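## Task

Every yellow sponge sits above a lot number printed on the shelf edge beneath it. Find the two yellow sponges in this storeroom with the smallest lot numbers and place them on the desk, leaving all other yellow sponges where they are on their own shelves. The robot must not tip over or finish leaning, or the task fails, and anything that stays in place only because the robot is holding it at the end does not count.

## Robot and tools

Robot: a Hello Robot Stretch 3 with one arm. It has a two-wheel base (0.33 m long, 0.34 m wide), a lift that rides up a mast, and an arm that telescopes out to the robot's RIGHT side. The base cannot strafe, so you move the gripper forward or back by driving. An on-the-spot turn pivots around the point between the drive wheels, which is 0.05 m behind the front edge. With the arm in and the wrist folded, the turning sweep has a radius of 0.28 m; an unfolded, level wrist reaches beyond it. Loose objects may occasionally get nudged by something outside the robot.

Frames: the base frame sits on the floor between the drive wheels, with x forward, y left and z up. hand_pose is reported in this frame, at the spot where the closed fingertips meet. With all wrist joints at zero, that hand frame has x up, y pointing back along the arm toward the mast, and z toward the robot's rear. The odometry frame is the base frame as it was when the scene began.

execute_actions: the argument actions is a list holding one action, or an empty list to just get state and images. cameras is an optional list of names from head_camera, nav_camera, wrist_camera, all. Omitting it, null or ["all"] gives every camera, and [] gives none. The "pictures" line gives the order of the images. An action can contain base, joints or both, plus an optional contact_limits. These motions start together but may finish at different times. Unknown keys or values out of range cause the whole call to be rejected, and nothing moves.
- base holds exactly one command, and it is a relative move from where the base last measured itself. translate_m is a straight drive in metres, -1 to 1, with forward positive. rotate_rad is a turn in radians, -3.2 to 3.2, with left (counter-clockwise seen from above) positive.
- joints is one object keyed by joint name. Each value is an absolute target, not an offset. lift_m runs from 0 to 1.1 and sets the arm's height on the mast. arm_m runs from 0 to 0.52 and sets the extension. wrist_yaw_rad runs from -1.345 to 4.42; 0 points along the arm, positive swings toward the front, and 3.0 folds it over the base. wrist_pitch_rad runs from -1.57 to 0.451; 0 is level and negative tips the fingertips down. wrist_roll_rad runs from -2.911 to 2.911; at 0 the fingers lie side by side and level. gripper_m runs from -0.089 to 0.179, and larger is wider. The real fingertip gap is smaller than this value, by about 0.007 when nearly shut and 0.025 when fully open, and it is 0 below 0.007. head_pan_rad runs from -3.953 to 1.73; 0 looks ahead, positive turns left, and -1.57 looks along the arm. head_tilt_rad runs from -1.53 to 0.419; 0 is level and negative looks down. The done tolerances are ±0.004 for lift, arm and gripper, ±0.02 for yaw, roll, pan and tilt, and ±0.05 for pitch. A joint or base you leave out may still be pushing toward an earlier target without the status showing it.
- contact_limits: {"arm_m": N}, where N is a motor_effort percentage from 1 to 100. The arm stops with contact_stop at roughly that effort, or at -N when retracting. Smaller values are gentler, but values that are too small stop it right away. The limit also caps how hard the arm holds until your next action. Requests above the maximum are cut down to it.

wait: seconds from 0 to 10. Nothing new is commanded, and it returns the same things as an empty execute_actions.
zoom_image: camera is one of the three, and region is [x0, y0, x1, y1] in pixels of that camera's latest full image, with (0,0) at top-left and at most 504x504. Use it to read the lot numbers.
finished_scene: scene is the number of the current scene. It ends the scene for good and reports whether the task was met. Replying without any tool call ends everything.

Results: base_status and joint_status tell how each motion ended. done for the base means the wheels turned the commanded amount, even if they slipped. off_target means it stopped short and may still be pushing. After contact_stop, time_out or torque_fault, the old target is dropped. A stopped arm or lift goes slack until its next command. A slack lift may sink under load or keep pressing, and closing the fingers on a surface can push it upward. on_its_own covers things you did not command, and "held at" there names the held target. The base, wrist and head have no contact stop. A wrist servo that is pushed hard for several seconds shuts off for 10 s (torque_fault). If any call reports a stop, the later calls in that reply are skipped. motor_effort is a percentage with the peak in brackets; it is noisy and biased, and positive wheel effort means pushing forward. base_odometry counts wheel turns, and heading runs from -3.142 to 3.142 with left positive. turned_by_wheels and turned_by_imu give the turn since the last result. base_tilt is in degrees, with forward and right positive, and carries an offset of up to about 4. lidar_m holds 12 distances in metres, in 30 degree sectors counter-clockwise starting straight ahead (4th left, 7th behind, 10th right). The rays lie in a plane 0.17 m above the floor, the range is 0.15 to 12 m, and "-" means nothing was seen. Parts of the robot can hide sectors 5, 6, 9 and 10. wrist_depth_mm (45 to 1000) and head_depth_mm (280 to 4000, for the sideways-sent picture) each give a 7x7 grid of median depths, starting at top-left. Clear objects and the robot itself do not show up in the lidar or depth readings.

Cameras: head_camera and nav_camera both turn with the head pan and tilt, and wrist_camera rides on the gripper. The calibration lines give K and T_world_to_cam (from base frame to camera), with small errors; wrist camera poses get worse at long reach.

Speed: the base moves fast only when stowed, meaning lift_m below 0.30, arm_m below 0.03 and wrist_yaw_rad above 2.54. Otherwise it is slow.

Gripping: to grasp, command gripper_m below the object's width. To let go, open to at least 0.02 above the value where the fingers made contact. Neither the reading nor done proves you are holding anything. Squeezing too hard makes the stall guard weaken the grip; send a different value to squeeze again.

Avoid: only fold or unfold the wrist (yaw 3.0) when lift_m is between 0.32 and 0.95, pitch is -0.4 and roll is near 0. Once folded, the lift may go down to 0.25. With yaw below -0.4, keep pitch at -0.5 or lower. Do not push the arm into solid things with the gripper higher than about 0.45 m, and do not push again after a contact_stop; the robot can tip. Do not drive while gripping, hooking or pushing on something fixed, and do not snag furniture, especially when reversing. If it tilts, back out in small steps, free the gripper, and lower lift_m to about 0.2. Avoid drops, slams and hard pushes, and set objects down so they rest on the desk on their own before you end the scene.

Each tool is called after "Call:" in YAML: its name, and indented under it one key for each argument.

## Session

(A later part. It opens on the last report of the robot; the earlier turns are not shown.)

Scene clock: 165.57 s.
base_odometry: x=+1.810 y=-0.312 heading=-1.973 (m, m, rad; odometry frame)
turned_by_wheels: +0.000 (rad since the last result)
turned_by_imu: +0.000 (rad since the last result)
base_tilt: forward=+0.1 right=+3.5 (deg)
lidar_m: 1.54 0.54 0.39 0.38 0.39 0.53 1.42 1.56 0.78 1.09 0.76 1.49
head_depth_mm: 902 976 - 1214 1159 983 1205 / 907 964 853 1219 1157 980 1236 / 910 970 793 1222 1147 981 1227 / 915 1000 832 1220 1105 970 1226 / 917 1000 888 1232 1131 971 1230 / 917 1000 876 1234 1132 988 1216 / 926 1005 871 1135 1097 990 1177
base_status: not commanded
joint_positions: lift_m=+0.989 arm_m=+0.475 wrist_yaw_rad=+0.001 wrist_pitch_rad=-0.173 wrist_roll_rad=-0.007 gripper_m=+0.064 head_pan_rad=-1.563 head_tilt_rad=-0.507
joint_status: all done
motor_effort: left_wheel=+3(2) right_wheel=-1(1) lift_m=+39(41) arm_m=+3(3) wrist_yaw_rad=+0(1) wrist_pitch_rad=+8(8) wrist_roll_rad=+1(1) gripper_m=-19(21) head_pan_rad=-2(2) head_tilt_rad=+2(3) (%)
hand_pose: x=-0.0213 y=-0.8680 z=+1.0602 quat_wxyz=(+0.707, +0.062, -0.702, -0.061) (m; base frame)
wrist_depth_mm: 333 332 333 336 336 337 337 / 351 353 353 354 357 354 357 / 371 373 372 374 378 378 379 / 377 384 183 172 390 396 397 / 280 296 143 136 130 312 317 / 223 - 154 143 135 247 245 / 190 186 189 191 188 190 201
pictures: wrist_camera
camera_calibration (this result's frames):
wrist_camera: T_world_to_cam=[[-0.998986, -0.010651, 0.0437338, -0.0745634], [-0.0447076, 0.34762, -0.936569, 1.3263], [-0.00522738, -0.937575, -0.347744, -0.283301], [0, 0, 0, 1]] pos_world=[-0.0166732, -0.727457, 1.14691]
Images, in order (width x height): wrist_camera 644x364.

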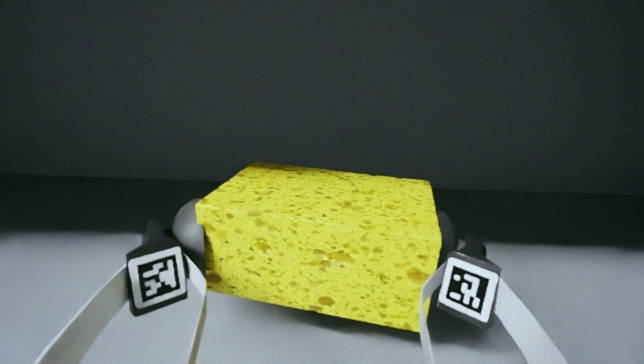

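Call:
execute_actions:
  actions:
    - {"joints":{"arm_m":0}}
  cameras: []

Call:
execute_actions:
  actions:
    - {"base":{"translate_m":-0.5},"joints":{"lift_m":0.6,"wrist_pitch_rad":-0.35,"head_tilt_rad":-1.3,"head_pan_rad":-0.5}}
  cameras: []

Call:
execute_actions:
  actions:
    - {"base":{"translate_m":-0.38},"joints":{"lift_m":0.29,"wrist_yaw_rad":2.62}}
  cameras: ["head_camera","wrist_camera"]

Scene clock: 180.00 s.
base_odometry: x=+1.810 y=-0.312 heading=-1.973 (m, m, rad; odometry frame)
turned_by_wheels: +0.000 (rad since the last result)
turned_by_imu: +0.001 (rad since the last result)
base_tilt: forward=+0.1 right=+3.4 (deg)
lidar_m: 1.53 0.54 0.39 0.38 0.39 0.53 1.42 1.55 0.78 1.09 0.75 1.49
head_depth_mm: 906 990 925 722 - - - / 907 993 917 711 - - - / 909 995 905 673 - - - / 916 1003 890 669 1145 - 1234 / 914 1002 888 697 1142 969 1216 / 919 1012 877 1241 1128 989 1214 / 917 1012 868 1133 1096 985 1187
base_status: not commanded
joint_positions: lift_m=+0.989 arm_m=+0.000 wrist_yaw_rad=+0.001 wrist_pitch_rad=-0.173 wrist_roll_rad=-0.007 gripper_m=+0.064 head_pan_rad=-1.563 head_tilt_rad=-0.507
joint_status: all done
motor_effort: left_wheel=+2(2) right_wheel=-1(1) lift_m=+38(38) arm_m=-3(3) wrist_yaw_rad=+0(0) wrist_pitch_rad=+7(8) wrist_roll_rad=+1(1) gripper_m=-19(19) head_pan_rad=-2(2) head_tilt_rad=+2(3) (%)
hand_pose: x=-0.0213 y=-0.3935 z=+1.0602 quat_wxyz=(+0.707, +0.062, -0.702, -0.061) (m; base frame)
wrist_depth_mm: 557 771 779 783 782 777 510 / 557 793 835 829 839 752 509 / 534 615 644 666 703 664 505 / 426 425 182 172 431 441 447 / 566 796 143 136 129 712 498 / 558 - 154 143 134 645 521 / 539 753 773 777 766 752 570
pictures: none
No camera images: the call's "cameras" was empty. Leave "cameras" out to get every camera's image.

Scene clock: 186.17 s.
base_odometry: x=+2.005 y=+0.148 heading=-1.973 (m, m, rad; odometry frame)
turned_by_wheels: +0.000 (rad since the last result)
turned_by_imu: -0.001 (rad since the last result)
base_tilt: forward=+0.0 right=+3.5 (deg)
lidar_m: 1.52 0.54 0.39 0.37 0.39 0.52 1.00 1.04 1.41 0.64 1.14 1.11
head_depth_mm: 1434 1401 1328 1334 - - 1137 / 1400 1412 1399 1328 1258 - 1127 / 1413 1463 1396 1322 1272 - - / 1551 1472 1404 1324 1263 - - / 1568 1470 1390 1324 1256 - - / 1561 1483 1392 1325 1257 1196 - / 1563 1472 1382 1315 1262 1133 957
base_status: done
joint_positions: lift_m=+0.601 arm_m=+0.000 wrist_yaw_rad=+0.001 wrist_pitch_rad=-0.369 wrist_roll_rad=-0.007 gripper_m=+0.064 head_pan_rad=-0.507 head_tilt_rad=-1.284
joint_status: all done
motor_effort: left_wheel=+4(5) right_wheel=-2(5) lift_m=+11(34) arm_m=-3(3) wrist_yaw_rad=+0(0) wrist_pitch_rad=+6(7) wrist_roll_rad=+1(1) gripper_m=-21(19) head_pan_rad=+2(31) head_tilt_rad=-5(30) (%)
hand_pose: x=-0.0214 y=-0.3756 z=+0.6246 quat_wxyz=(+0.698, +0.130, -0.692, -0.129) (m; base frame)
wrist_depth_mm: 795 794 771 - - - - / 582 655 580 - - - - / 453 466 448 - - - - / - - 182 172 - - - / 962 988 143 136 130 - - / 800 - 154 143 135 978 987 / 715 724 732 797 800 815 848
pictures: none
No camera images: the call's "cameras" was empty. Leave "cameras" out to get every camera's image.

Scene clock: 190.83 s.
base_odometry: x=+2.154 y=+0.497 heading=-1.973 (m, m, rad; odometry frame)
turned_by_wheels: +0.000 (rad since the last result)
turned_by_imu: -0.001 (rad since the last result)
base_tilt: forward=+0.1 right=+3.5 (deg)
lidar_m: 1.50 0.53 0.38 0.37 0.38 0.51 0.62 0.64 0.87 2.30 0.77 1.45
head_depth_mm: 1421 1387 1372 1317 1261 1201 1150 / 1470 1422 1394 1324 1281 1190 1145 / 1484 1455 1399 1319 1280 - 1153 / 1554 1467 1403 1327 1275 - - / 1576 1482 1389 1323 1241 - - / 1557 1483 1392 1327 1258 1204 1131 / 1562 1470 1387 1324 1256 1122 907
base_status: done
joint_positions: lift_m=+0.291 arm_m=+0.000 wrist_yaw_rad=+2.619 wrist_pitch_rad=-0.369 wrist_roll_rad=-0.007 gripper_m=+0.064 head_pan_rad=-0.506 head_tilt_rad=-1.285
joint_status: all done
motor_effort: left_wheel=+3(15) right_wheel=-1(8) lift_m=+11(12) arm_m=-2(3) wrist_yaw_rad=+1(1) wrist_pitch_rad=+6(6) wrist_roll_rad=+1(1) gripper_m=-19(19) head_pan_rad=+2(2) head_tilt_rad=-5(5) (%)
hand_pose: x=+0.0938 y=+0.0542 z=+0.3145 quat_wxyz=(+0.306, +0.703, -0.053, +0.640) (m; base frame)
wrist_depth_mm: 319 352 398 457 538 649 837 / 339 378 429 500 591 744 969 / 360 401 463 552 667 852 - / 387 433 183 172 672 827 839 / 414 454 143 136 130 660 670 / 440 - 153 143 135 563 569 / - - 456 461 454 462 479
pictures: head_camera (sideways: a quarter turn clockwise sets it upright), wrist_camera
camera_calibration (this result's frames):
head_camera: T_world_to_cam=[[-0.855959, 0.454115, -0.247214, 0.347673], [0.467953, 0.883748, 0.00313168, 0.0000326064], [0.219897, -0.113004, -0.968956, 1.22325], [0, 0, 0, 1]] pos_world=[0.0285906, -0.0196806, 1.27122]
wrist_camera: T_world_to_cam=[[0.874444, -0.483392, 0.0409883, -0.0663587], [-0.223207, -0.47591, -0.850699, 0.346895], [0.430728, 0.734739, -0.524053, 0.246511], [0, 0, 0, 1]] pos_world=[0.0292771, -0.0481083, 0.427008]
Images, in order (width x height): head_camera 896x504, wrist_camera 644x364.

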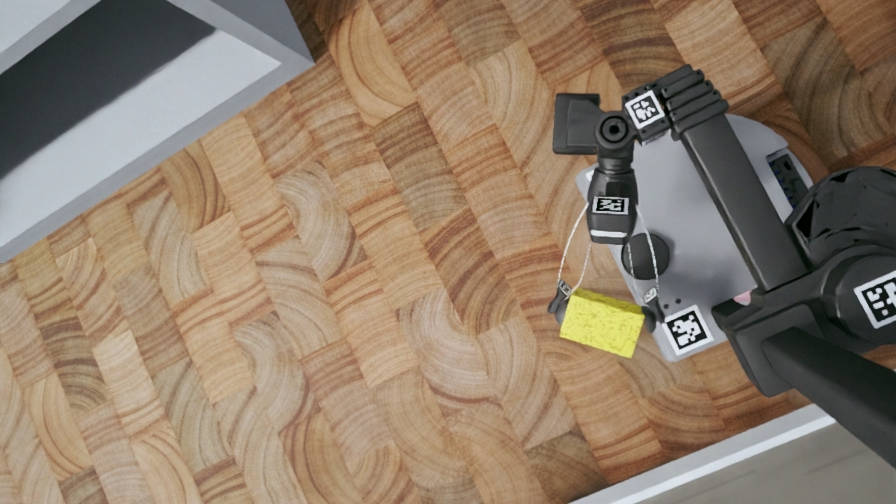

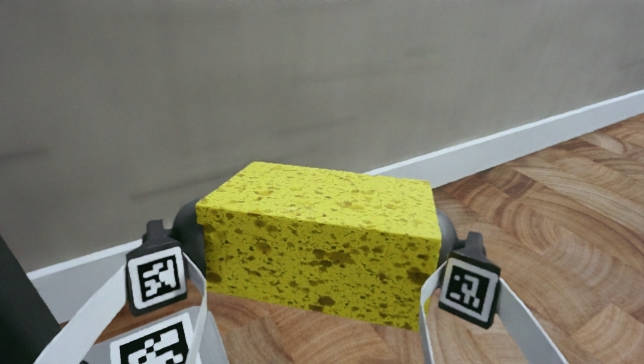

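Call:
execute_actions:
  actions:
    - {"base":{"rotate_rad":1.62},"joints":{"head_tilt_rad":-0.7,"head_pan_rad":-2.0}}
  cameras: []

Call:
execute_actions:
  actions:
    - {"base":{"translate_m":-0.6}}
  cameras: []

Call:
execute_actions:
  actions:
    - {"base":{"translate_m":-1.0}}
  cameras: []

Call:
execute_actions:
  actions:
    - {"base":{"translate_m":-0.8}}
  cameras: ["head_camera","nav_camera"]

Scene clock: 203.10 s.
base_odometry: x=+2.154 y=+0.497 heading=-0.353 (m, m, rad; odometry frame)
turned_by_wheels: +1.620 (rad since the last result)
turned_by_imu: +1.599 (rad since the last result)
base_tilt: forward=+0.0 right=+3.5 (deg)
lidar_m: 0.37 0.38 0.54 0.62 0.65 0.91 2.79 0.77 1.44 1.27 0.51 0.38
head_depth_mm: 1253 1517 1482 1230 1527 1323 1188 / 1214 1456 1466 1807 1573 1383 1190 / 1316 1466 1659 1836 1619 1369 1193 / 2091 2212 2378 1963 1603 1370 1189 / 2740 2942 2513 1952 1612 1367 1190 / 3618 3395 2483 1942 1600 1358 1175 / 3589 3362 2460 1919 1584 1352 1170
base_status: done
joint_positions: lift_m=+0.291 arm_m=+0.000 wrist_yaw_rad=+2.619 wrist_pitch_rad=-0.369 wrist_roll_rad=-0.007 gripper_m=+0.064 head_pan_rad=-1.993 head_tilt_rad=-0.704
joint_status: all done
motor_effort: left_wheel=-4(12) right_wheel=+4(12) lift_m=+11(11) arm_m=-3(3) wrist_yaw_rad=+1(1) wrist_pitch_rad=+6(7) wrist_roll_rad=+1(1) gripper_m=-18(19) head_pan_rad=-2(30) head_tilt_rad=+1(22) (%)
hand_pose: x=+0.0938 y=+0.0542 z=+0.3145 quat_wxyz=(+0.306, +0.703, -0.053, +0.640) (m; base frame)
wrist_depth_mm: 518 571 638 662 448 339 273 / 547 605 684 707 468 355 281 / 583 644 743 755 497 366 289 / 618 692 183 171 449 380 299 / 611 639 143 136 130 386 309 / 530 - 153 143 134 383 317 / - - 461 464 454 441 330
pictures: none
No camera images: the call's "cameras" was empty. Leave "cameras" out to get every camera's image.

Scene clock: 206.73 s.
base_odometry: x=+1.591 y=+0.705 heading=-0.353 (m, m, rad; odometry frame)
turned_by_wheels: +0.000 (rad since the last result)
turned_by_imu: -0.002 (rad since the last result)
base_tilt: forward=+0.1 right=+3.4 (deg)
lidar_m: 0.97 0.88 0.66 0.64 0.67 0.94 2.46 0.53 0.40 0.39 1.33 1.00
head_depth_mm: 368 423 497 600 760 1290 1196 / 355 406 470 565 701 929 1170 / 342 388 450 531 655 847 1135 / 330 374 429 503 610 776 1073 / 319 359 410 479 574 718 1061 / 308 346 400 494 1477 1332 1179 / 994 857 2206 1942 1593 1350 1177
base_status: done
joint_positions: lift_m=+0.291 arm_m=+0.000 wrist_yaw_rad=+2.619 wrist_pitch_rad=-0.369 wrist_roll_rad=-0.007 gripper_m=+0.064 head_pan_rad=-1.993 head_tilt_rad=-0.704
joint_status: not commanded
motor_effort: left_wheel=-4(17) right_wheel=+4(6) lift_m=+11(11) arm_m=-3(3) wrist_yaw_rad=+1(1) wrist_pitch_rad=+7(6) wrist_roll_rad=+1(1) gripper_m=-18(19) head_pan_rad=-3(2) head_tilt_rad=+2(1) (%)
hand_pose: x=+0.0938 y=+0.0542 z=+0.3145 quat_wxyz=(+0.306, +0.703, -0.053, +0.640) (m; base frame)
wrist_depth_mm: 530 577 649 729 869 942 777 / 564 623 702 818 937 - 805 / 604 671 761 877 - 980 820 / 640 705 183 172 782 829 805 / 611 633 143 136 130 660 678 / 519 - 153 143 134 557 562 / - - 458 458 454 462 481
pictures: none
No camera images: the call's "cameras" was empty. Leave "cameras" out to get every camera's image.

Scene clock: 211.73 s.
base_odometry: x=+0.653 y=+1.051 heading=-0.353 (m, m, rad; odometry frame)
turned_by_wheels: +0.000 (rad since the last result)
turned_by_imu: -0.003 (rad since the last result)
base_tilt: forward=+0.1 right=+3.4 (deg)
lidar_m: 1.97 0.93 0.69 0.67 0.70 0.98 1.81 1.50 2.29 1.76 0.69 0.61
head_depth_mm: 2531 1864 2540 1987 1611 1377 1193 / 2998 3097 2464 1990 1624 1379 1189 / 3688 3489 2502 1963 1622 1374 1186 / 3827 3463 2482 1955 1610 1366 1188 / 3745 3451 2499 1957 1606 1372 1187 / 3499 3424 2470 1953 1588 1362 1179 / 3460 3406 2449 1923 1594 1348 1170
base_status: done
joint_positions: lift_m=+0.291 arm_m=+0.000 wrist_yaw_rad=+2.619 wrist_pitch_rad=-0.369 wrist_roll_rad=-0.007 gripper_m=+0.064 head_pan_rad=-1.993 head_tilt_rad=-0.704
joint_status: not commanded
motor_effort: left_wheel=-3(16) right_wheel=+4(7) lift_m=+11(11) arm_m=-3(3) wrist_yaw_rad=+1(1) wrist_pitch_rad=+6(7) wrist_roll_rad=+1(1) gripper_m=-19(19) head_pan_rad=-2(2) head_tilt_rad=+2(1) (%)
hand_pose: x=+0.0938 y=+0.0542 z=+0.3145 quat_wxyz=(+0.306, +0.703, -0.053, +0.640) (m; base frame)
wrist_depth_mm: 554 606 679 780 901 - - / 586 644 735 835 986 - - / 631 699 800 910 - - - / 660 717 182 172 771 814 833 / 610 642 143 136 130 665 674 / 529 - 154 143 135 565 554 / - - 453 459 450 461 477
pictures: none
No camera images: the call's "cameras" was empty. Leave "cameras" out to get every camera's image.

Scene clock: 216.10 s.
base_odometry: x=-0.098 y=+1.328 heading=-0.353 (m, m, rad; odometry frame)
turned_by_wheels: +0.000 (rad since the last result)
turned_by_imu: -0.002 (rad since the last result)
base_tilt: forward=+0.0 right=+3.4 (deg)
lidar_m: 1.44 0.96 0.71 0.69 0.72 1.00 1.01 0.81 0.82 3.66 1.80 1.35
head_depth_mm: 1415 1461 1109 866 1474 1372 1190 / 1662 1517 1105 869 1519 1340 1190 / 1958 1521 1101 864 1537 1344 1179 / 2402 1518 1093 886 1575 1332 1186 / 3441 1480 1129 1903 1617 1355 1174 / 3646 1584 2382 1956 1600 1356 1181 / 3470 3385 2477 1926 1599 1348 1169
base_status: done
joint_positions: lift_m=+0.291 arm_m=+0.000 wrist_yaw_rad=+2.619 wrist_pitch_rad=-0.369 wrist_roll_rad=-0.007 gripper_m=+0.064 head_pan_rad=-1.993 head_tilt_rad=-0.704
joint_status: not commanded
motor_effort: left_wheel=-3(16) right_wheel=+3(7) lift_m=+11(11) arm_m=-2(3) wrist_yaw_rad=+1(1) wrist_pitch_rad=+6(7) wrist_roll_rad=+1(1) gripper_m=-20(20) head_pan_rad=-3(2) head_tilt_rad=+2(2) (%)
hand_pose: x=+0.0938 y=+0.0542 z=+0.3145 quat_wxyz=(+0.306, +0.703, -0.053, +0.640) (m; base frame)
wrist_depth_mm: 568 623 690 801 924 - - / 600 667 763 864 - - - / 642 718 812 920 - - - / 681 727 182 172 773 809 843 / 611 637 143 136 130 671 678 / 524 - 153 143 135 561 559 / - - 461 463 457 460 484
pictures: head_camera (sideways: a quarter turn clockwise sets it upright), nav_camera (sideways: a quarter turn counterclockwise sets it upright)
camera_calibration (this result's frames):
head_camera: T_world_to_cam=[[0.259833, 0.622115, -0.738552, 0.980918], [0.919312, -0.393448, -0.00799197, 0.011763], [-0.295554, -0.676883, -0.674149, 0.843223], [0, 0, 0, 1]] pos_world=[-0.0164708, -0.0348523, 1.29301]
nav_camera: T_world_to_cam=[[-0.226536, -0.609912, 0.7594, -0.95295], [-0.93396, 0.35728, 0.00833984, 0.0471193], [-0.276405, -0.707361, -0.65057, 0.805312], [0, 0, 0, 1]] pos_world=[0.050722, -0.0284046, 1.24719]
Images, in order (width x height): head_camera 896x504, nav_camera 672x504.

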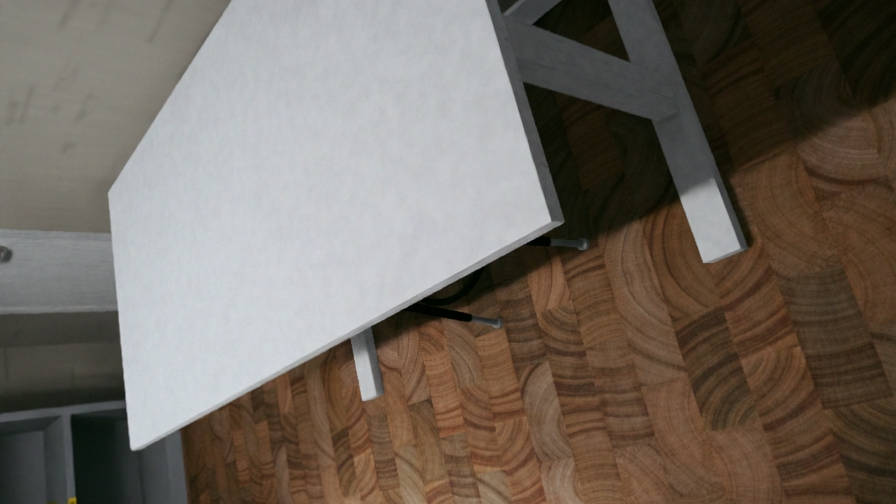

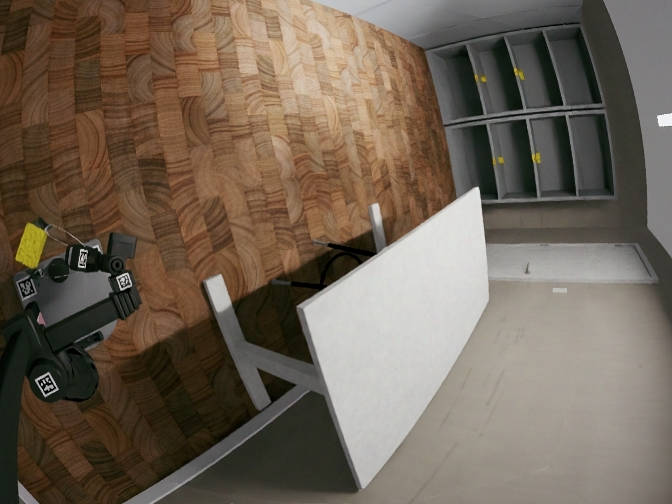

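Call:
execute_actions:
  actions:
    - {"base":{"translate_m":-0.42},"joints":{"lift_m":0.8,"head_pan_rad":-1.57}}
  cameras: []

Call:
execute_actions:
  actions:
    - {"joints":{"wrist_yaw_rad":0,"arm_m":0.3,"wrist_pitch_rad":-0.17}}
  cameras: []

Call:
execute_actions:
  actions:
    - {"joints":{"lift_m":0.72}}
  cameras: ["head_camera","wrist_camera"]

Scene clock: 229.13 s.
base_odometry: x=-0.492 y=+1.473 heading=-0.353 (m, m, rad; odometry frame)
turned_by_wheels: +0.000 (rad since the last result)
turned_by_imu: -0.001 (rad since the last result)
base_tilt: forward=+0.1 right=+3.5 (deg)
lidar_m: 1.76 0.97 0.72 0.70 0.73 0.60 0.59 0.61 0.59 0.60 2.39 1.77
head_depth_mm: 2201 1545 1107 862 731 1408 - / 3541 1531 1107 866 729 1050 - / 3631 1514 1095 861 743 1375 - / 3614 1508 1089 857 742 1429 - / 3529 3102 1084 855 740 1381 1141 / 3460 3439 2484 1784 737 1360 1178 / 3560 3458 2470 1946 1580 1359 1176
base_status: done
joint_positions: lift_m=+0.799 arm_m=+0.000 wrist_yaw_rad=+2.619 wrist_pitch_rad=-0.370 wrist_roll_rad=-0.007 gripper_m=+0.064 head_pan_rad=-1.577 head_tilt_rad=-0.704
joint_status: all done
motor_effort: left_wheel=-3(16) right_wheel=+3(7) lift_m=+38(41) arm_m=-3(2) wrist_yaw_rad=+1(1) wrist_pitch_rad=+6(7) wrist_roll_rad=+1(1) gripper_m=-18(19) head_pan_rad=+3(21) head_tilt_rad=+1(1) (%)
hand_pose: x=+0.0937 y=+0.0542 z=+0.8229 quat_wxyz=(+0.306, +0.703, -0.053, +0.640) (m; base frame)
wrist_depth_mm: 566 609 685 794 922 - - / 609 679 774 877 - - - / 654 721 833 964 - - - / 691 790 183 171 - - - / 752 833 143 136 130 - - / 826 - 153 143 135 - - / - 981 - - - - -
pictures: none
No camera images: the call's "cameras" was empty. Leave "cameras" out to get every camera's image.

Scene clock: 232.57 s.
base_odometry: x=-0.492 y=+1.473 heading=-0.353 (m, m, rad; odometry frame)
turned_by_wheels: +0.000 (rad since the last result)
turned_by_imu: +0.000 (rad since the last result)
base_tilt: forward=+0.1 right=+3.4 (deg)
lidar_m: 1.75 0.97 0.72 0.70 0.73 0.60 0.59 0.61 0.59 0.60 2.39 1.77
head_depth_mm: 2202 1539 1111 897 - - - / 3567 1525 1146 - 729 1155 1181 / 3597 1510 1173 - 744 1338 1181 / 3623 1514 1140 831 745 1360 1181 / 3583 3072 1085 852 736 1366 1185 / 3556 3413 2467 1780 738 1355 1179 / 3603 3428 2449 1923 1608 1351 1172
base_status: not commanded
joint_positions: lift_m=+0.799 arm_m=+0.300 wrist_yaw_rad=+0.001 wrist_pitch_rad=-0.195 wrist_roll_rad=-0.007 gripper_m=+0.064 head_pan_rad=-1.577 head_tilt_rad=-0.704
joint_status: all done
motor_effort: left_wheel=-3(3) right_wheel=+3(3) lift_m=+38(38) arm_m=+3(3) wrist_yaw_rad=-1(2) wrist_pitch_rad=+9(9) wrist_roll_rad=+1(1) gripper_m=-20(19) head_pan_rad=+2(2) head_tilt_rad=+1(2) (%)
hand_pose: x=-0.0212 y=-0.6914 z=+0.8646 quat_wxyz=(+0.706, +0.070, -0.701, -0.069) (m; base frame)
wrist_depth_mm: - - - - - - 754 / - - - - - - 744 / - - - 935 962 991 734 / - - 183 172 571 621 637 / - - 143 136 130 455 464 / - - 154 143 134 366 363 / - 277 281 285 279 284 298
pictures: none
No camera images: the call's "cameras" was empty. Leave "cameras" out to get every camera's image.

Scene clock: 234.13 s.
base_odometry: x=-0.492 y=+1.473 heading=-0.353 (m, m, rad; odometry frame)
turned_by_wheels: +0.000 (rad since the last result)
turned_by_imu: +0.000 (rad since the last result)
base_tilt: forward=+0.1 right=+3.5 (deg)
lidar_m: 1.75 0.97 0.72 0.70 0.73 0.60 0.58 0.61 0.59 0.60 2.38 1.78
head_depth_mm: 2195 1549 1109 866 733 1410 - / 3534 1531 1097 918 - 1103 1175 / 3544 1518 1095 - 705 1339 1186 / 3532 1493 1097 805 742 1365 1189 / 3586 3084 1084 853 739 1360 1186 / 3453 3382 2485 1774 738 1348 1180 / 3612 3352 2477 1931 1594 1354 1174
base_status: not commanded
joint_positions: lift_m=+0.721 arm_m=+0.300 wrist_yaw_rad=+0.001 wrist_pitch_rad=-0.195 wrist_roll_rad=-0.007 gripper_m=+0.064 head_pan_rad=-1.577 head_tilt_rad=-0.704
joint_status: all done
motor_effort: left_wheel=-3(3) right_wheel=+3(3) lift_m=+11(35) arm_m=+3(4) wrist_yaw_rad=-1(1) wrist_pitch_rad=+9(9) wrist_roll_rad=+1(1) gripper_m=-18(20) head_pan_rad=+2(2) head_tilt_rad=+1(1) (%)
hand_pose: x=-0.0212 y=-0.6914 z=+0.7861 quat_wxyz=(+0.706, +0.070, -0.701, -0.069) (m; base frame)
wrist_depth_mm: - - - - - - 759 / - - - - - - 743 / - - 588 604 631 662 662 / - 372 183 172 373 410 425 / - 281 143 136 130 303 307 / 218 - 154 143 135 241 239 / 187 183 186 187 184 187 197
pictures: head_camera (sideways: a quarter turn clockwise sets it upright), wrist_camera
camera_calibration (this result's frames):
head_camera: T_world_to_cam=[[-0.0137727, 0.674056, -0.738552, 0.982587], [0.9999, 0.0116739, -0.00799197, 0.0112714], [0.00323476, -0.738588, -0.674149, 0.841401], [0, 0, 0, 1]] pos_world=[-0.000459069, -0.0410012, 1.29301]
wrist_camera: T_world_to_cam=[[-0.99898, -0.0121041, 0.0435105, -0.061411], [-0.0449077, 0.368464, -0.928557, 1.01638], [-0.00479272, -0.929563, -0.368632, -0.191067], [0, 0, 0, 1]] pos_world=[-0.0166209, -0.552851, 0.876004]
Images, in order (width x height): head_camera 896x504, wrist_camera 644x364.

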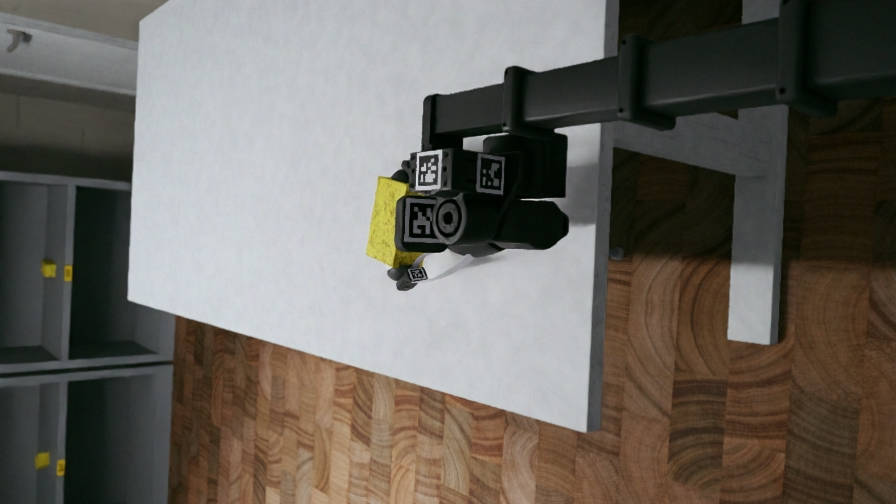

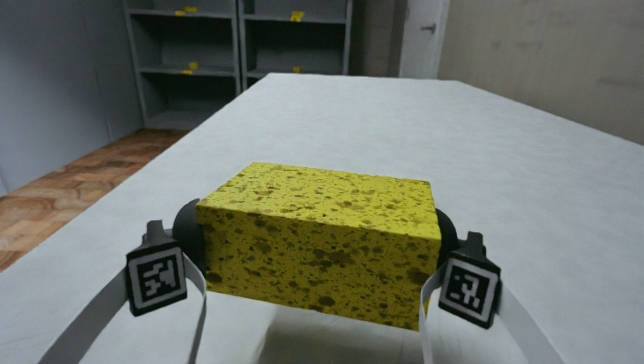

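Call:
zoom_image:
  camera: "head_camera"
  region: [50,255,90,290]

Call:
execute_actions:
  actions:
    - {"joints":{"lift_m":0.684,"arm_m":0.45}}
  cameras: []

Call:
execute_actions:
  actions:
    - {"joints":{"gripper_m":0.16}}
  cameras: ["wrist_camera"]

Call:
execute_actions:
  actions:
    - {"joints":{"lift_m":0.72,"arm_m":0,"head_tilt_rad":-0.2,"head_pan_rad":-1.65}}
  cameras: ["head_camera"]

Region (50, 255, 90, 290) of head_camera's 896x504 image, scaled by 12.600, with more detail than that image has; it fills the top 441 rows of this view, and the rest is white.

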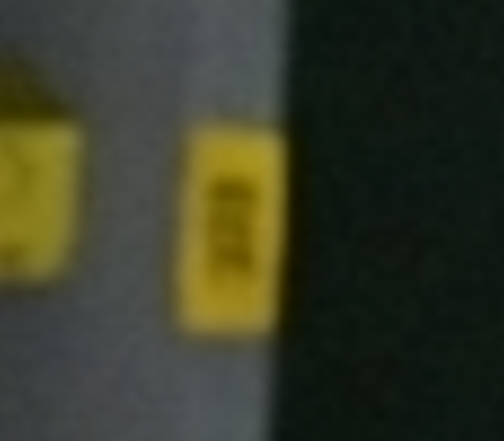

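Scene clock: 247.07 s.
base_odometry: x=-0.492 y=+1.473 heading=-0.353 (m, m, rad; odometry frame)
turned_by_wheels: +0.000 (rad since the last result)
turned_by_imu: +0.001 (rad since the last result)
base_tilt: forward=+0.1 right=+3.4 (deg)
lidar_m: 1.76 0.97 0.72 0.70 0.73 0.60 0.58 0.61 0.59 0.60 2.39 1.78
head_depth_mm: 2203 1542 1108 867 730 1368 1213 / 3516 1523 1106 891 - 1106 1158 / 3555 1512 1140 800 744 1342 1191 / 3547 1495 1135 831 743 1359 1191 / 3492 3105 1079 855 741 1378 1174 / 3478 3404 2506 1779 737 1364 1174 / 3586 3353 2470 1926 1587 1352 1174
base_status: not commanded
joint_positions: lift_m=+0.685 arm_m=+0.450 wrist_yaw_rad=+0.001 wrist_pitch_rad=-0.195 wrist_roll_rad=-0.007 gripper_m=+0.064 head_pan_rad=-1.577 head_tilt_rad=-0.704
joint_status: all done
motor_effort: left_wheel=-3(3) right_wheel=+3(3) lift_m=+11(11) arm_m=+3(4) wrist_yaw_rad=+0(1) wrist_pitch_rad=+8(9) wrist_roll_rad=+1(1) gripper_m=-19(20) head_pan_rad=+2(2) head_tilt_rad=+2(1) (%)
hand_pose: x=-0.0212 y=-0.8414 z=+0.7501 quat_wxyz=(+0.706, +0.070, -0.701, -0.069) (m; base frame)
wrist_depth_mm: - - - - - - 753 / - - - - - - 749 / - - 433 460 478 503 521 / - 280 183 173 285 314 322 / 206 214 143 136 130 229 233 / 166 - 153 143 134 183 182 / - 139 141 144 141 143 150
pictures: none
No camera images: the call's "cameras" was empty. Leave "cameras" out to get every camera's image.

Scene clock: 248.53 s.
base_odometry: x=-0.492 y=+1.473 heading=-0.353 (m, m, rad; odometry frame)
turned_by_wheels: +0.000 (rad since the last result)
turned_by_imu: +0.000 (rad since the last result)
base_tilt: forward=+0.1 right=+3.4 (deg)
lidar_m: 1.75 0.97 0.72 0.70 0.73 0.60 0.58 0.61 0.59 0.60 2.39 1.78
head_depth_mm: 2178 1549 1103 864 732 1379 1202 / 3481 1513 1103 890 - 1106 1171 / 3537 1510 1146 798 743 1347 1188 / 3510 1508 1132 830 742 1374 1179 / 3575 3103 1086 854 737 1365 1176 / 3513 3351 2477 1779 738 1351 1171 / 3521 3365 2450 1929 1594 1350 1175
base_status: not commanded
joint_positions: lift_m=+0.685 arm_m=+0.450 wrist_yaw_rad=+0.001 wrist_pitch_rad=-0.195 wrist_roll_rad=-0.007 gripper_m=+0.160 head_pan_rad=-1.577 head_tilt_rad=-0.704
joint_status: all done
motor_effort: left_wheel=-3(3) right_wheel=+3(3) lift_m=+11(11) arm_m=+3(3) wrist_yaw_rad=+0(1) wrist_pitch_rad=+8(9) wrist_roll_rad=+1(1) gripper_m=+1(84) head_pan_rad=+2(2) head_tilt_rad=+1(2) (%)
hand_pose: x=-0.0212 y=-0.8414 z=+0.7503 quat_wxyz=(+0.706, +0.069, -0.701, -0.068) (m; base frame)
wrist_depth_mm: - - - - - - 760 / - - - - - - 743 / - - 439 459 481 499 528 / - 281 268 182 303 313 324 / 207 216 146 139 145 240 234 / - 165 155 144 138 - 184 / 138 140 142 143 143 143 151
pictures: wrist_camera
camera_calibration (this result's frames):
wrist_camera: T_world_to_cam=[[-0.998983, -0.0117921, 0.0435179, -0.0614808], [-0.0448029, 0.367856, -0.928803, 1.03806], [-0.00505574, -0.929808, -0.36801, -0.344433], [0, 0, 0, 1]] pos_world=[-0.0166515, -0.702839, 0.840074]
Images, in order (width x height): wrist_camera 644x364.

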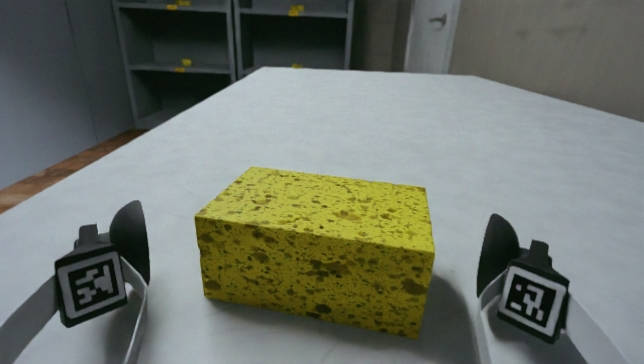

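Scene clock: 253.03 s.
base_odometry: x=-0.492 y=+1.473 heading=-0.353 (m, m, rad; odometry frame)
turned_by_wheels: +0.000 (rad since the last result)
turned_by_imu: +0.001 (rad since the last result)
base_tilt: forward=+0.1 right=+3.4 (deg)
lidar_m: 1.75 0.97 0.72 0.70 0.73 0.61 0.59 0.61 0.59 0.61 2.39 1.77
head_depth_mm: 1721 1716 1679 1652 1456 1002 758 / 2557 2400 2457 2364 1454 991 755 / 3556 3863 - - 1442 984 751 / 3472 3818 - - 1427 939 748 / 3613 3881 - - 1410 938 744 / 3629 3804 3893 - 2941 967 739 / 3582 3833 - - 3080 2132 789
base_status: not commanded
joint_positions: lift_m=+0.719 arm_m=+0.000 wrist_yaw_rad=+0.001 wrist_pitch_rad=-0.193 wrist_roll_rad=-0.007 gripper_m=+0.160 head_pan_rad=-1.643 head_tilt_rad=-0.211
joint_status: all done
motor_effort: left_wheel=-3(3) right_wheel=+3(3) lift_m=+38(41) arm_m=-3(3) wrist_yaw_rad=+0(1) wrist_pitch_rad=+8(8) wrist_roll_rad=+1(1) gripper_m=+1(0) head_pan_rad=-3(6) head_tilt_rad=+4(22) (%)
hand_pose: x=-0.0213 y=-0.3921 z=+0.7851 quat_wxyz=(+0.706, +0.069, -0.701, -0.068) (m; base frame)
wrist_depth_mm: - - - - - - 733 / - - - - - - 729 / - - 594 573 643 667 660 / - 389 382 391 401 413 427 / - 283 283 287 294 315 307 / - - 254 254 255 - 257 / - - - - 449 979 644
pictures: head_camera (sideways: a quarter turn clockwise sets it upright)
camera_calibration (this result's frames):
head_camera: T_world_to_cam=[[-0.000315618, 0.244553, -0.969636, 1.28391], [0.998068, -0.0601697, -0.0155004, 0.0210653], [-0.0621334, -0.967767, -0.244062, 0.282174], [0, 0, 0, 1]] pos_world=[-0.00308699, -0.039638, 1.31412]
Images, in order (width x height): head_camera 896x504.

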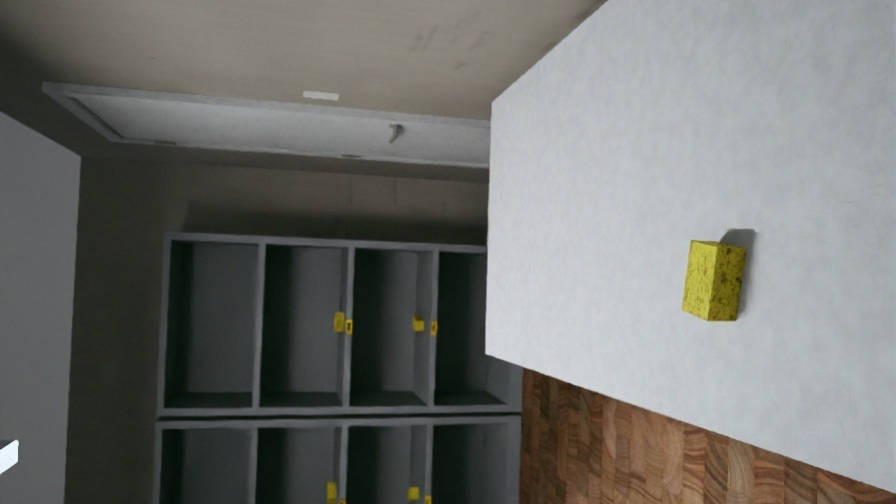

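Call:
execute_actions:
  actions:
    - {"base":{"translate_m":0.3},"joints":{"wrist_yaw_rad":2.62,"wrist_pitch_rad":-0.35,"gripper_m":0.06}}
  cameras: []

Call:
execute_actions:
  actions:
    - {"base":{"translate_m":0.55},"joints":{"lift_m":0.29}}
  cameras: []

Call:
execute_actions:
  actions:
    - {"base":{"translate_m":1.0}}
  cameras: []

Call:
execute_actions:
  actions:
    - {"base":{"translate_m":0.97}}
  cameras: []

Call:
execute_actions:
  actions:
    - {"base":{"rotate_rad":-1.61},"joints":{"head_pan_rad":-1.57,"head_tilt_rad":-0.8}}
  cameras: []

Call:
execute_actions:
  actions:
    - {"base":{"translate_m":1.0}}
  cameras: []

Scene clock: 267.83 s.
base_odometry: x=-0.210 y=+1.369 heading=-0.353 (m, m, rad; odometry frame)
turned_by_wheels: +0.000 (rad since the last result)
turned_by_imu: +0.002 (rad since the last result)
base_tilt: forward=+0.0 right=+3.5 (deg)
lidar_m: 1.46 0.96 0.71 0.69 0.72 0.91 0.88 0.92 0.73 1.24 1.97 1.47
head_depth_mm: 2648 2523 2506 2466 1468 963 759 / 3357 3799 3695 3495 1448 962 753 / 3446 3956 - - 1440 986 779 / 3558 3934 - - 2830 2102 1671 / 3556 3881 - - 3167 2183 1656 / 3610 3889 3974 - 3091 2118 1650 / 3629 3913 - - 3089 2141 1636
base_status: done
joint_positions: lift_m=+0.719 arm_m=+0.000 wrist_yaw_rad=+2.618 wrist_pitch_rad=-0.366 wrist_roll_rad=-0.007 gripper_m=+0.060 head_pan_rad=-1.643 head_tilt_rad=-0.211
joint_status: all done
motor_effort: left_wheel=-3(5) right_wheel=+3(7) lift_m=+38(38) arm_m=-3(3) wrist_yaw_rad=+2(2) wrist_pitch_rad=+5(7) wrist_roll_rad=+1(1) gripper_m=+0(82) head_pan_rad=-3(2) head_tilt_rad=+4(4) (%)
hand_pose: x=+0.0941 y=+0.0545 z=+0.7438 quat_wxyz=(+0.305, +0.703, -0.054, +0.641) (m; base frame)
wrist_depth_mm: 561 629 703 792 941 - - / 609 670 768 884 - - - / 645 727 830 970 - - - / 692 779 896 - - - - / 739 853 939 - - - - / 818 900 - - - - - / 888 930 938 955 957 967 983
pictures: none
No camera images: the call's "cameras" was empty. Leave "cameras" out to get every camera's image.

Scene clock: 274.13 s.
base_odometry: x=+0.306 y=+1.179 heading=-0.354 (m, m, rad; odometry frame)
turned_by_wheels: +0.000 (rad since the last result)
turned_by_imu: +0.003 (rad since the last result)
base_tilt: forward=+0.0 right=+3.5 (deg)
lidar_m: 2.34 0.94 0.70 0.68 0.71 0.99 1.44 1.16 1.27 3.12 1.20 0.94
head_depth_mm: 3449 3932 - - 3075 2230 1681 / 3440 3855 - - 3320 2242 1691 / 3504 3950 - - 3215 2209 1667 / 3511 3923 - - 3177 2207 1668 / 3523 3934 - - 3136 2179 1666 / 3663 3847 - 3947 3136 2193 1652 / 3693 2845 2939 3013 2879 2155 1645
base_status: done
joint_positions: lift_m=+0.291 arm_m=+0.000 wrist_yaw_rad=+2.619 wrist_pitch_rad=-0.368 wrist_roll_rad=-0.007 gripper_m=+0.060 head_pan_rad=-1.643 head_tilt_rad=-0.211
joint_status: all done
motor_effort: left_wheel=-4(11) right_wheel=+3(11) lift_m=+11(34) arm_m=-3(3) wrist_yaw_rad=+1(2) wrist_pitch_rad=+6(6) wrist_roll_rad=+1(1) gripper_m=+0(1) head_pan_rad=-2(2) head_tilt_rad=+4(4) (%)
hand_pose: x=+0.0938 y=+0.0544 z=+0.3149 quat_wxyz=(+0.305, +0.703, -0.054, +0.641) (m; base frame)
wrist_depth_mm: 558 628 695 781 915 - - / 597 657 736 848 - - - / 628 707 799 931 - - - / 671 716 789 790 818 825 838 / 610 621 650 643 683 665 672 / 520 519 511 538 - 551 564 / - - 460 462 467 476 477
pictures: none
No camera images: the call's "cameras" was empty. Leave "cameras" out to get every camera's image.

Scene clock: 279.23 s.
base_odometry: x=+1.244 y=+0.832 heading=-0.354 (m, m, rad; odometry frame)
turned_by_wheels: +0.000 (rad since the last result)
turned_by_imu: +0.004 (rad since the last result)
base_tilt: forward=+0.1 right=+3.4 (deg)
lidar_m: 1.34 0.90 0.67 0.65 0.68 0.95 2.44 2.08 0.39 0.38 0.39 1.38
head_depth_mm: 301 314 327 343 365 1984 1646 / 300 313 327 343 359 377 397 / 300 313 327 342 358 377 397 / 299 312 326 341 359 376 397 / 299 312 325 341 357 374 395 / 298 311 325 340 356 374 395 / 297 310 324 338 355 374 393
base_status: done
joint_positions: lift_m=+0.291 arm_m=+0.000 wrist_yaw_rad=+2.619 wrist_pitch_rad=-0.368 wrist_roll_rad=-0.007 gripper_m=+0.060 head_pan_rad=-1.643 head_tilt_rad=-0.211
joint_status: not commanded
motor_effort: left_wheel=-4(10) right_wheel=+4(9) lift_m=+11(11) arm_m=-2(3) wrist_yaw_rad=+1(1) wrist_pitch_rad=+6(6) wrist_roll_rad=+1(1) gripper_m=+0(1) head_pan_rad=-2(3) head_tilt_rad=+4(4) (%)
hand_pose: x=+0.0938 y=+0.0544 z=+0.3148 quat_wxyz=(+0.305, +0.703, -0.054, +0.641) (m; base frame)
wrist_depth_mm: 537 595 662 760 865 - - / 582 632 714 828 957 - - / 610 677 779 884 - - - / 650 704 772 798 802 829 852 / 610 625 654 640 672 667 679 / 519 526 514 539 - 556 564 / - - 457 464 464 469 479
pictures: none
No camera images: the call's "cameras" was empty. Leave "cameras" out to get every camera's image.

Scene clock: 284.17 s.
base_odometry: x=+2.154 y=+0.496 heading=-0.354 (m, m, rad; odometry frame)
turned_by_wheels: +0.000 (rad since the last result)
turned_by_imu: +0.004 (rad since the last result)
base_tilt: forward=+0.0 right=+3.5 (deg)
lidar_m: 0.37 0.38 0.54 0.62 0.65 0.91 2.79 0.76 1.44 1.27 0.51 0.38
head_depth_mm: 2888 2106 2214 2270 2224 2124 1648 / 3448 3046 3181 3271 2704 2203 1698 / 3551 3913 - - 3259 2214 1681 / 3583 3961 - - 3234 2207 1671 / 3015 3907 - - 3103 2160 1658 / 1766 1821 1892 1958 2042 1986 1643 / 1156 1189 1216 1243 1278 1287 1325
base_status: done
joint_positions: lift_m=+0.291 arm_m=+0.000 wrist_yaw_rad=+2.619 wrist_pitch_rad=-0.368 wrist_roll_rad=-0.007 gripper_m=+0.060 head_pan_rad=-1.643 head_tilt_rad=-0.211
joint_status: not commanded
motor_effort: left_wheel=-5(9) right_wheel=+4(10) lift_m=+11(11) arm_m=-3(2) wrist_yaw_rad=+1(1) wrist_pitch_rad=+6(6) wrist_roll_rad=+1(1) gripper_m=+0(0) head_pan_rad=-1(3) head_tilt_rad=+4(4) (%)
hand_pose: x=+0.0938 y=+0.0544 z=+0.3148 quat_wxyz=(+0.305, +0.703, -0.054, +0.641) (m; base frame)
wrist_depth_mm: 512 571 635 656 446 339 273 / 554 605 680 716 470 350 280 / 582 655 738 767 495 363 289 / 618 686 747 742 524 382 298 / 619 622 647 641 492 398 309 / 521 527 518 538 - 409 318 / - - 455 461 473 396 331
pictures: none
No camera images: the call's "cameras" was empty. Leave "cameras" out to get every camera's image.

Scene clock: 286.43 s.
base_odometry: x=+2.154 y=+0.496 heading=-1.964 (m, m, rad; odometry frame)
turned_by_wheels: -1.610 (rad since the last result)
turned_by_imu: -1.589 (rad since the last result)
base_tilt: forward=+0.0 right=+3.5 (deg)
lidar_m: 1.45 0.52 0.38 0.37 0.38 0.52 0.62 0.65 0.88 2.38 0.76 1.44
head_depth_mm: 2126 2090 2034 1772 1531 1315 1159 / 3020 2755 2203 1796 1527 1307 1152 / 3166 2802 2190 1807 1512 1317 1153 / 3154 2807 2182 1774 1508 1311 1175 / 3146 2835 2176 1774 1508 1310 1149 / 3091 2763 2169 1766 1519 1293 1147 / 3099 2663 1204 1235 1288 1299 1144
base_status: done
joint_positions: lift_m=+0.291 arm_m=+0.000 wrist_yaw_rad=+2.619 wrist_pitch_rad=-0.368 wrist_roll_rad=-0.007 gripper_m=+0.060 head_pan_rad=-1.577 head_tilt_rad=-0.790
joint_status: all done
motor_effort: left_wheel=+3(16) right_wheel=-2(7) lift_m=+11(11) arm_m=-3(3) wrist_yaw_rad=+1(2) wrist_pitch_rad=+6(6) wrist_roll_rad=+1(1) gripper_m=+0(0) head_pan_rad=+3(7) head_tilt_rad=-3(26) (%)
hand_pose: x=+0.0938 y=+0.0544 z=+0.3148 quat_wxyz=(+0.305, +0.703, -0.054, +0.641) (m; base frame)
wrist_depth_mm: 318 351 396 456 533 630 805 / 339 372 427 496 592 728 946 / 358 402 460 539 654 825 - / 387 434 504 595 717 827 846 / 415 470 524 620 682 664 670 / 439 493 519 535 - 557 561 / - - 456 459 467 474 482
pictures: none
No camera images: the call's "cameras" was empty. Leave "cameras" out to get every camera's image.

Scene clock: 291.53 s.
base_odometry: x=+1.771 y=-0.428 heading=-1.964 (m, m, rad; odometry frame)
turned_by_wheels: +0.000 (rad since the last result)
turned_by_imu: +0.004 (rad since the last result)
base_tilt: forward=+0.1 right=+3.4 (deg)
lidar_m: 1.44 0.53 0.38 0.37 0.38 0.53 1.44 1.69 0.86 1.09 0.71 1.38
head_depth_mm: 905 671 1225 1051 1410 1305 1158 / 900 667 1223 1039 1437 1316 1159 / 893 691 1232 1043 1426 1305 1158 / 881 688 1224 1040 1425 1311 1174 / 879 683 1223 1036 1417 1299 1152 / 869 681 1178 1032 1318 1309 1158 / 766 676 826 928 1181 1307 1141
base_status: done
joint_positions: lift_m=+0.291 arm_m=+0.000 wrist_yaw_rad=+2.619 wrist_pitch_rad=-0.368 wrist_roll_rad=-0.007 gripper_m=+0.060 head_pan_rad=-1.577 head_tilt_rad=-0.790
joint_status: not commanded
motor_effort: left_wheel=+3(15) right_wheel=-2(4) lift_m=+11(11) arm_m=-3(3) wrist_yaw_rad=+1(1) wrist_pitch_rad=+6(6) wrist_roll_rad=+1(1) gripper_m=+0(0) head_pan_rad=+2(2) head_tilt_rad=-3(3) (%)
hand_pose: x=+0.0938 y=+0.0544 z=+0.3148 quat_wxyz=(+0.305, +0.703, -0.053, +0.641) (m; base frame)
wrist_depth_mm: 323 352 398 457 535 637 798 / 340 377 431 497 591 719 946 / 363 404 463 548 664 818 - / 390 437 505 597 730 827 840 / 417 474 525 619 676 664 673 / 445 490 517 540 - 547 563 / - - 460 459 468 476 480
pictures: none
No camera images: the call's "cameras" was empty. Leave "cameras" out to get every camera's image.

Call:
execute_actions:
  actions:
    - {"base":{"translate_m":0.82}}
  cameras: []

Call:
execute_actions:
  actions:
    - {"joints":{"lift_m":0.54,"wrist_yaw_rad":0,"gripper_m":0.179,"wrist_pitch_rad":-0.15}}
  cameras: ["wrist_camera"]

Call:
execute_actions:
  actions:
    - {"joints":{"arm_m":0.2}}
  cameras: ["wrist_camera","head_camera"]

Scene clock: 303.90 s.
base_odometry: x=+1.457 y=-1.185 heading=-1.963 (m, m, rad; odometry frame)
turned_by_wheels: +0.000 (rad since the last result)
turned_by_imu: +0.004 (rad since the last result)
base_tilt: forward=+0.1 right=+3.4 (deg)
lidar_m: 1.42 0.52 0.38 0.37 0.38 0.53 1.46 1.53 0.78 1.10 0.76 1.49
head_depth_mm: 903 673 1227 1052 1345 1317 1163 / 901 663 1223 1041 1429 1314 1155 / 845 663 1227 1037 1432 1305 1150 / 888 686 1225 1030 1425 1304 1172 / 879 683 1224 1030 1422 1301 1148 / 875 682 1217 1035 1406 1294 1146 / 869 677 1151 1026 1267 1300 1143
base_status: done
joint_positions: lift_m=+0.291 arm_m=+0.000 wrist_yaw_rad=+2.619 wrist_pitch_rad=-0.368 wrist_roll_rad=-0.007 gripper_m=+0.060 head_pan_rad=-1.577 head_tilt_rad=-0.790
joint_status: not commanded
motor_effort: left_wheel=+2(15) right_wheel=-1(6) lift_m=+11(11) arm_m=-3(2) wrist_yaw_rad=+2(1) wrist_pitch_rad=+6(6) wrist_roll_rad=+1(1) gripper_m=+1(0) head_pan_rad=+3(2) head_tilt_rad=-3(3) (%)
hand_pose: x=+0.0938 y=+0.0544 z=+0.3148 quat_wxyz=(+0.305, +0.703, -0.053, +0.641) (m; base frame)
wrist_depth_mm: 322 354 399 460 533 640 807 / 340 376 427 498 581 732 927 / 363 403 467 550 655 817 - / 392 436 501 595 721 833 839 / 419 471 519 620 675 660 675 / 440 494 520 540 - 555 556 / - - 461 462 468 480 482
pictures: none
No camera images: the call's "cameras" was empty. Leave "cameras" out to get every camera's image.

Scene clock: 307.00 s.
base_odometry: x=+1.457 y=-1.185 heading=-1.963 (m, m, rad; odometry frame)
turned_by_wheels: +0.000 (rad since the last result)
turned_by_imu: +0.000 (rad since the last result)
base_tilt: forward=+0.0 right=+3.5 (deg)
lidar_m: 1.43 0.52 0.38 0.37 0.38 0.53 1.46 1.53 0.78 1.10 0.76 1.49
head_depth_mm: 903 668 1218 1046 1335 1317 1163 / 897 666 1224 1047 1425 1307 1205 / 846 663 1231 1041 1428 1317 1198 / 885 689 1229 1030 1407 1315 1134 / 874 682 1227 1037 1423 1312 1154 / 871 683 1219 1027 1411 1300 1142 / 867 676 1158 1024 1265 1298 1145
base_status: not commanded
joint_positions: lift_m=+0.539 arm_m=+0.000 wrist_yaw_rad=+0.002 wrist_pitch_rad=-0.173 wrist_roll_rad=-0.007 gripper_m=+0.179 head_pan_rad=-1.577 head_tilt_rad=-0.790
joint_status: all done
motor_effort: left_wheel=+2(2) right_wheel=-1(1) lift_m=+38(41) arm_m=-3(3) wrist_yaw_rad=-2(4) wrist_pitch_rad=+8(9) wrist_roll_rad=+1(1) gripper_m=+0(84) head_pan_rad=+2(2) head_tilt_rad=-3(3) (%)
hand_pose: x=-0.0210 y=-0.3935 z=+0.6101 quat_wxyz=(+0.707, +0.062, -0.702, -0.060) (m; base frame)
wrist_depth_mm: 537 773 788 788 802 773 532 / 536 794 836 840 848 791 520 / 527 634 678 581 741 688 523 / 436 440 451 437 444 463 470 / 515 886 - - - 829 493 / - 867 961 977 974 877 499 / 571 751 769 786 798 759 547
pictures: wrist_camera
camera_calibration (this result's frames):
wrist_camera: T_world_to_cam=[[-0.998972, -0.0119062, 0.0437407, -0.0500166], [-0.0451497, 0.347799, -0.936481, 0.739878], [-0.00406303, -0.937494, -0.347979, 0.00524925], [0, 0, 0, 1]] pos_world=[-0.0165386, -0.253003, 0.696896]
Images, in order (width x height): wrist_camera 644x364.

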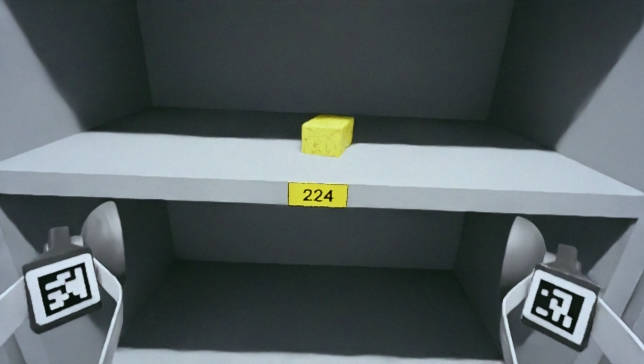

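Scene clock: 309.70 s.
base_odometry: x=+1.457 y=-1.185 heading=-1.963 (m, m, rad; odometry frame)
turned_by_wheels: +0.000 (rad since the last result)
turned_by_imu: +0.000 (rad since the last result)
base_tilt: forward=+0.0 right=+3.4 (deg)
lidar_m: 1.42 0.52 0.38 0.37 0.38 0.53 1.46 1.53 0.78 1.10 0.76 1.49
head_depth_mm: 900 667 1220 1047 1340 1316 1152 / 894 667 1227 1041 1425 1306 - / 845 663 1237 1040 1464 1260 1154 / 883 685 1227 1027 1455 1282 1153 / 883 684 1225 1034 1420 1305 1152 / 871 678 1220 1030 1403 1309 1143 / 867 673 1152 1029 1261 1305 1143
base_status: not commanded
joint_positions: lift_m=+0.539 arm_m=+0.200 wrist_yaw_rad=+0.001 wrist_pitch_rad=-0.173 wrist_roll_rad=-0.007 gripper_m=+0.179 head_pan_rad=-1.577 head_tilt_rad=-0.790
joint_status: all done
motor_effort: left_wheel=+2(2) right_wheel=-2(1) lift_m=+38(38) arm_m=+3(2) wrist_yaw_rad=-1(1) wrist_pitch_rad=+8(8) wrist_roll_rad=+1(1) gripper_m=+0(0) head_pan_rad=+2(3) head_tilt_rad=-3(3) (%)
hand_pose: x=-0.0212 y=-0.5930 z=+0.6101 quat_wxyz=(+0.707, +0.062, -0.702, -0.061) (m; base frame)
wrist_depth_mm: 536 607 603 602 605 595 529 / 538 636 630 636 641 632 529 / 527 629 649 657 660 660 525 / 394 406 417 344 446 458 472 / 309 301 306 312 319 333 336 / - 248 249 248 250 253 271 / 579 743 747 759 765 661 506
pictures: head_camera (sideways: a quarter turn clockwise sets it upright), wrist_camera
camera_calibration (this result's frames):
head_camera: T_world_to_cam=[[-0.0136585, 0.735122, -0.677797, 0.903411], [0.999899, 0.0126548, -0.0064242, 0.00922951], [0.00385481, -0.677817, -0.735221, 0.920826], [0, 0, 0, 1]] pos_world=[-0.000438959, -0.0400822, 1.2894]
wrist_camera: T_world_to_cam=[[-0.998984, -0.0108069, 0.0437413, -0.0520132], [-0.0447679, 0.347791, -0.936503, 0.809268], [-0.00509213, -0.93751, -0.347922, -0.181805], [0, 0, 0, 1]] pos_world=[-0.0166569, -0.452462, 0.696903]
Images, in order (width x height): head_camera 896x504, wrist_camera 644x364.

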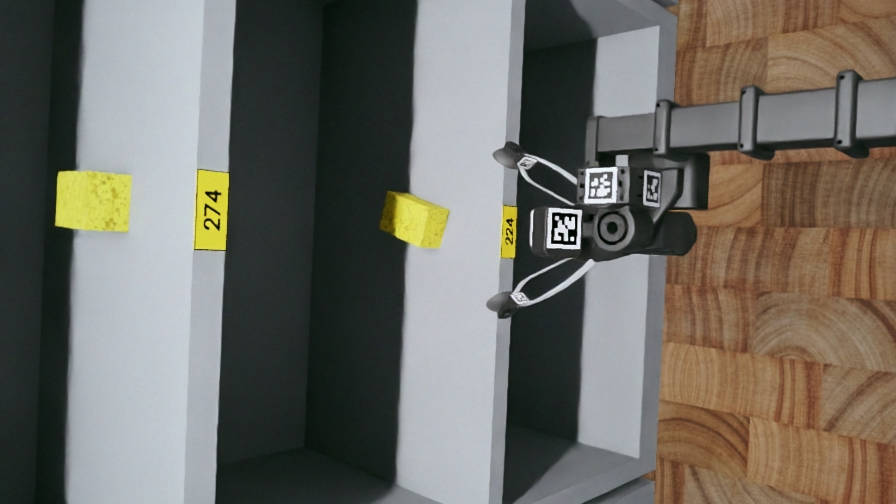

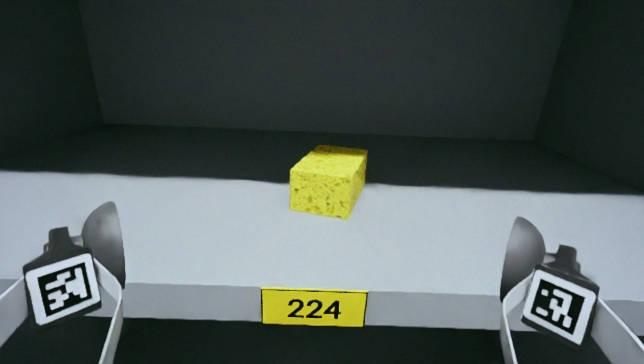

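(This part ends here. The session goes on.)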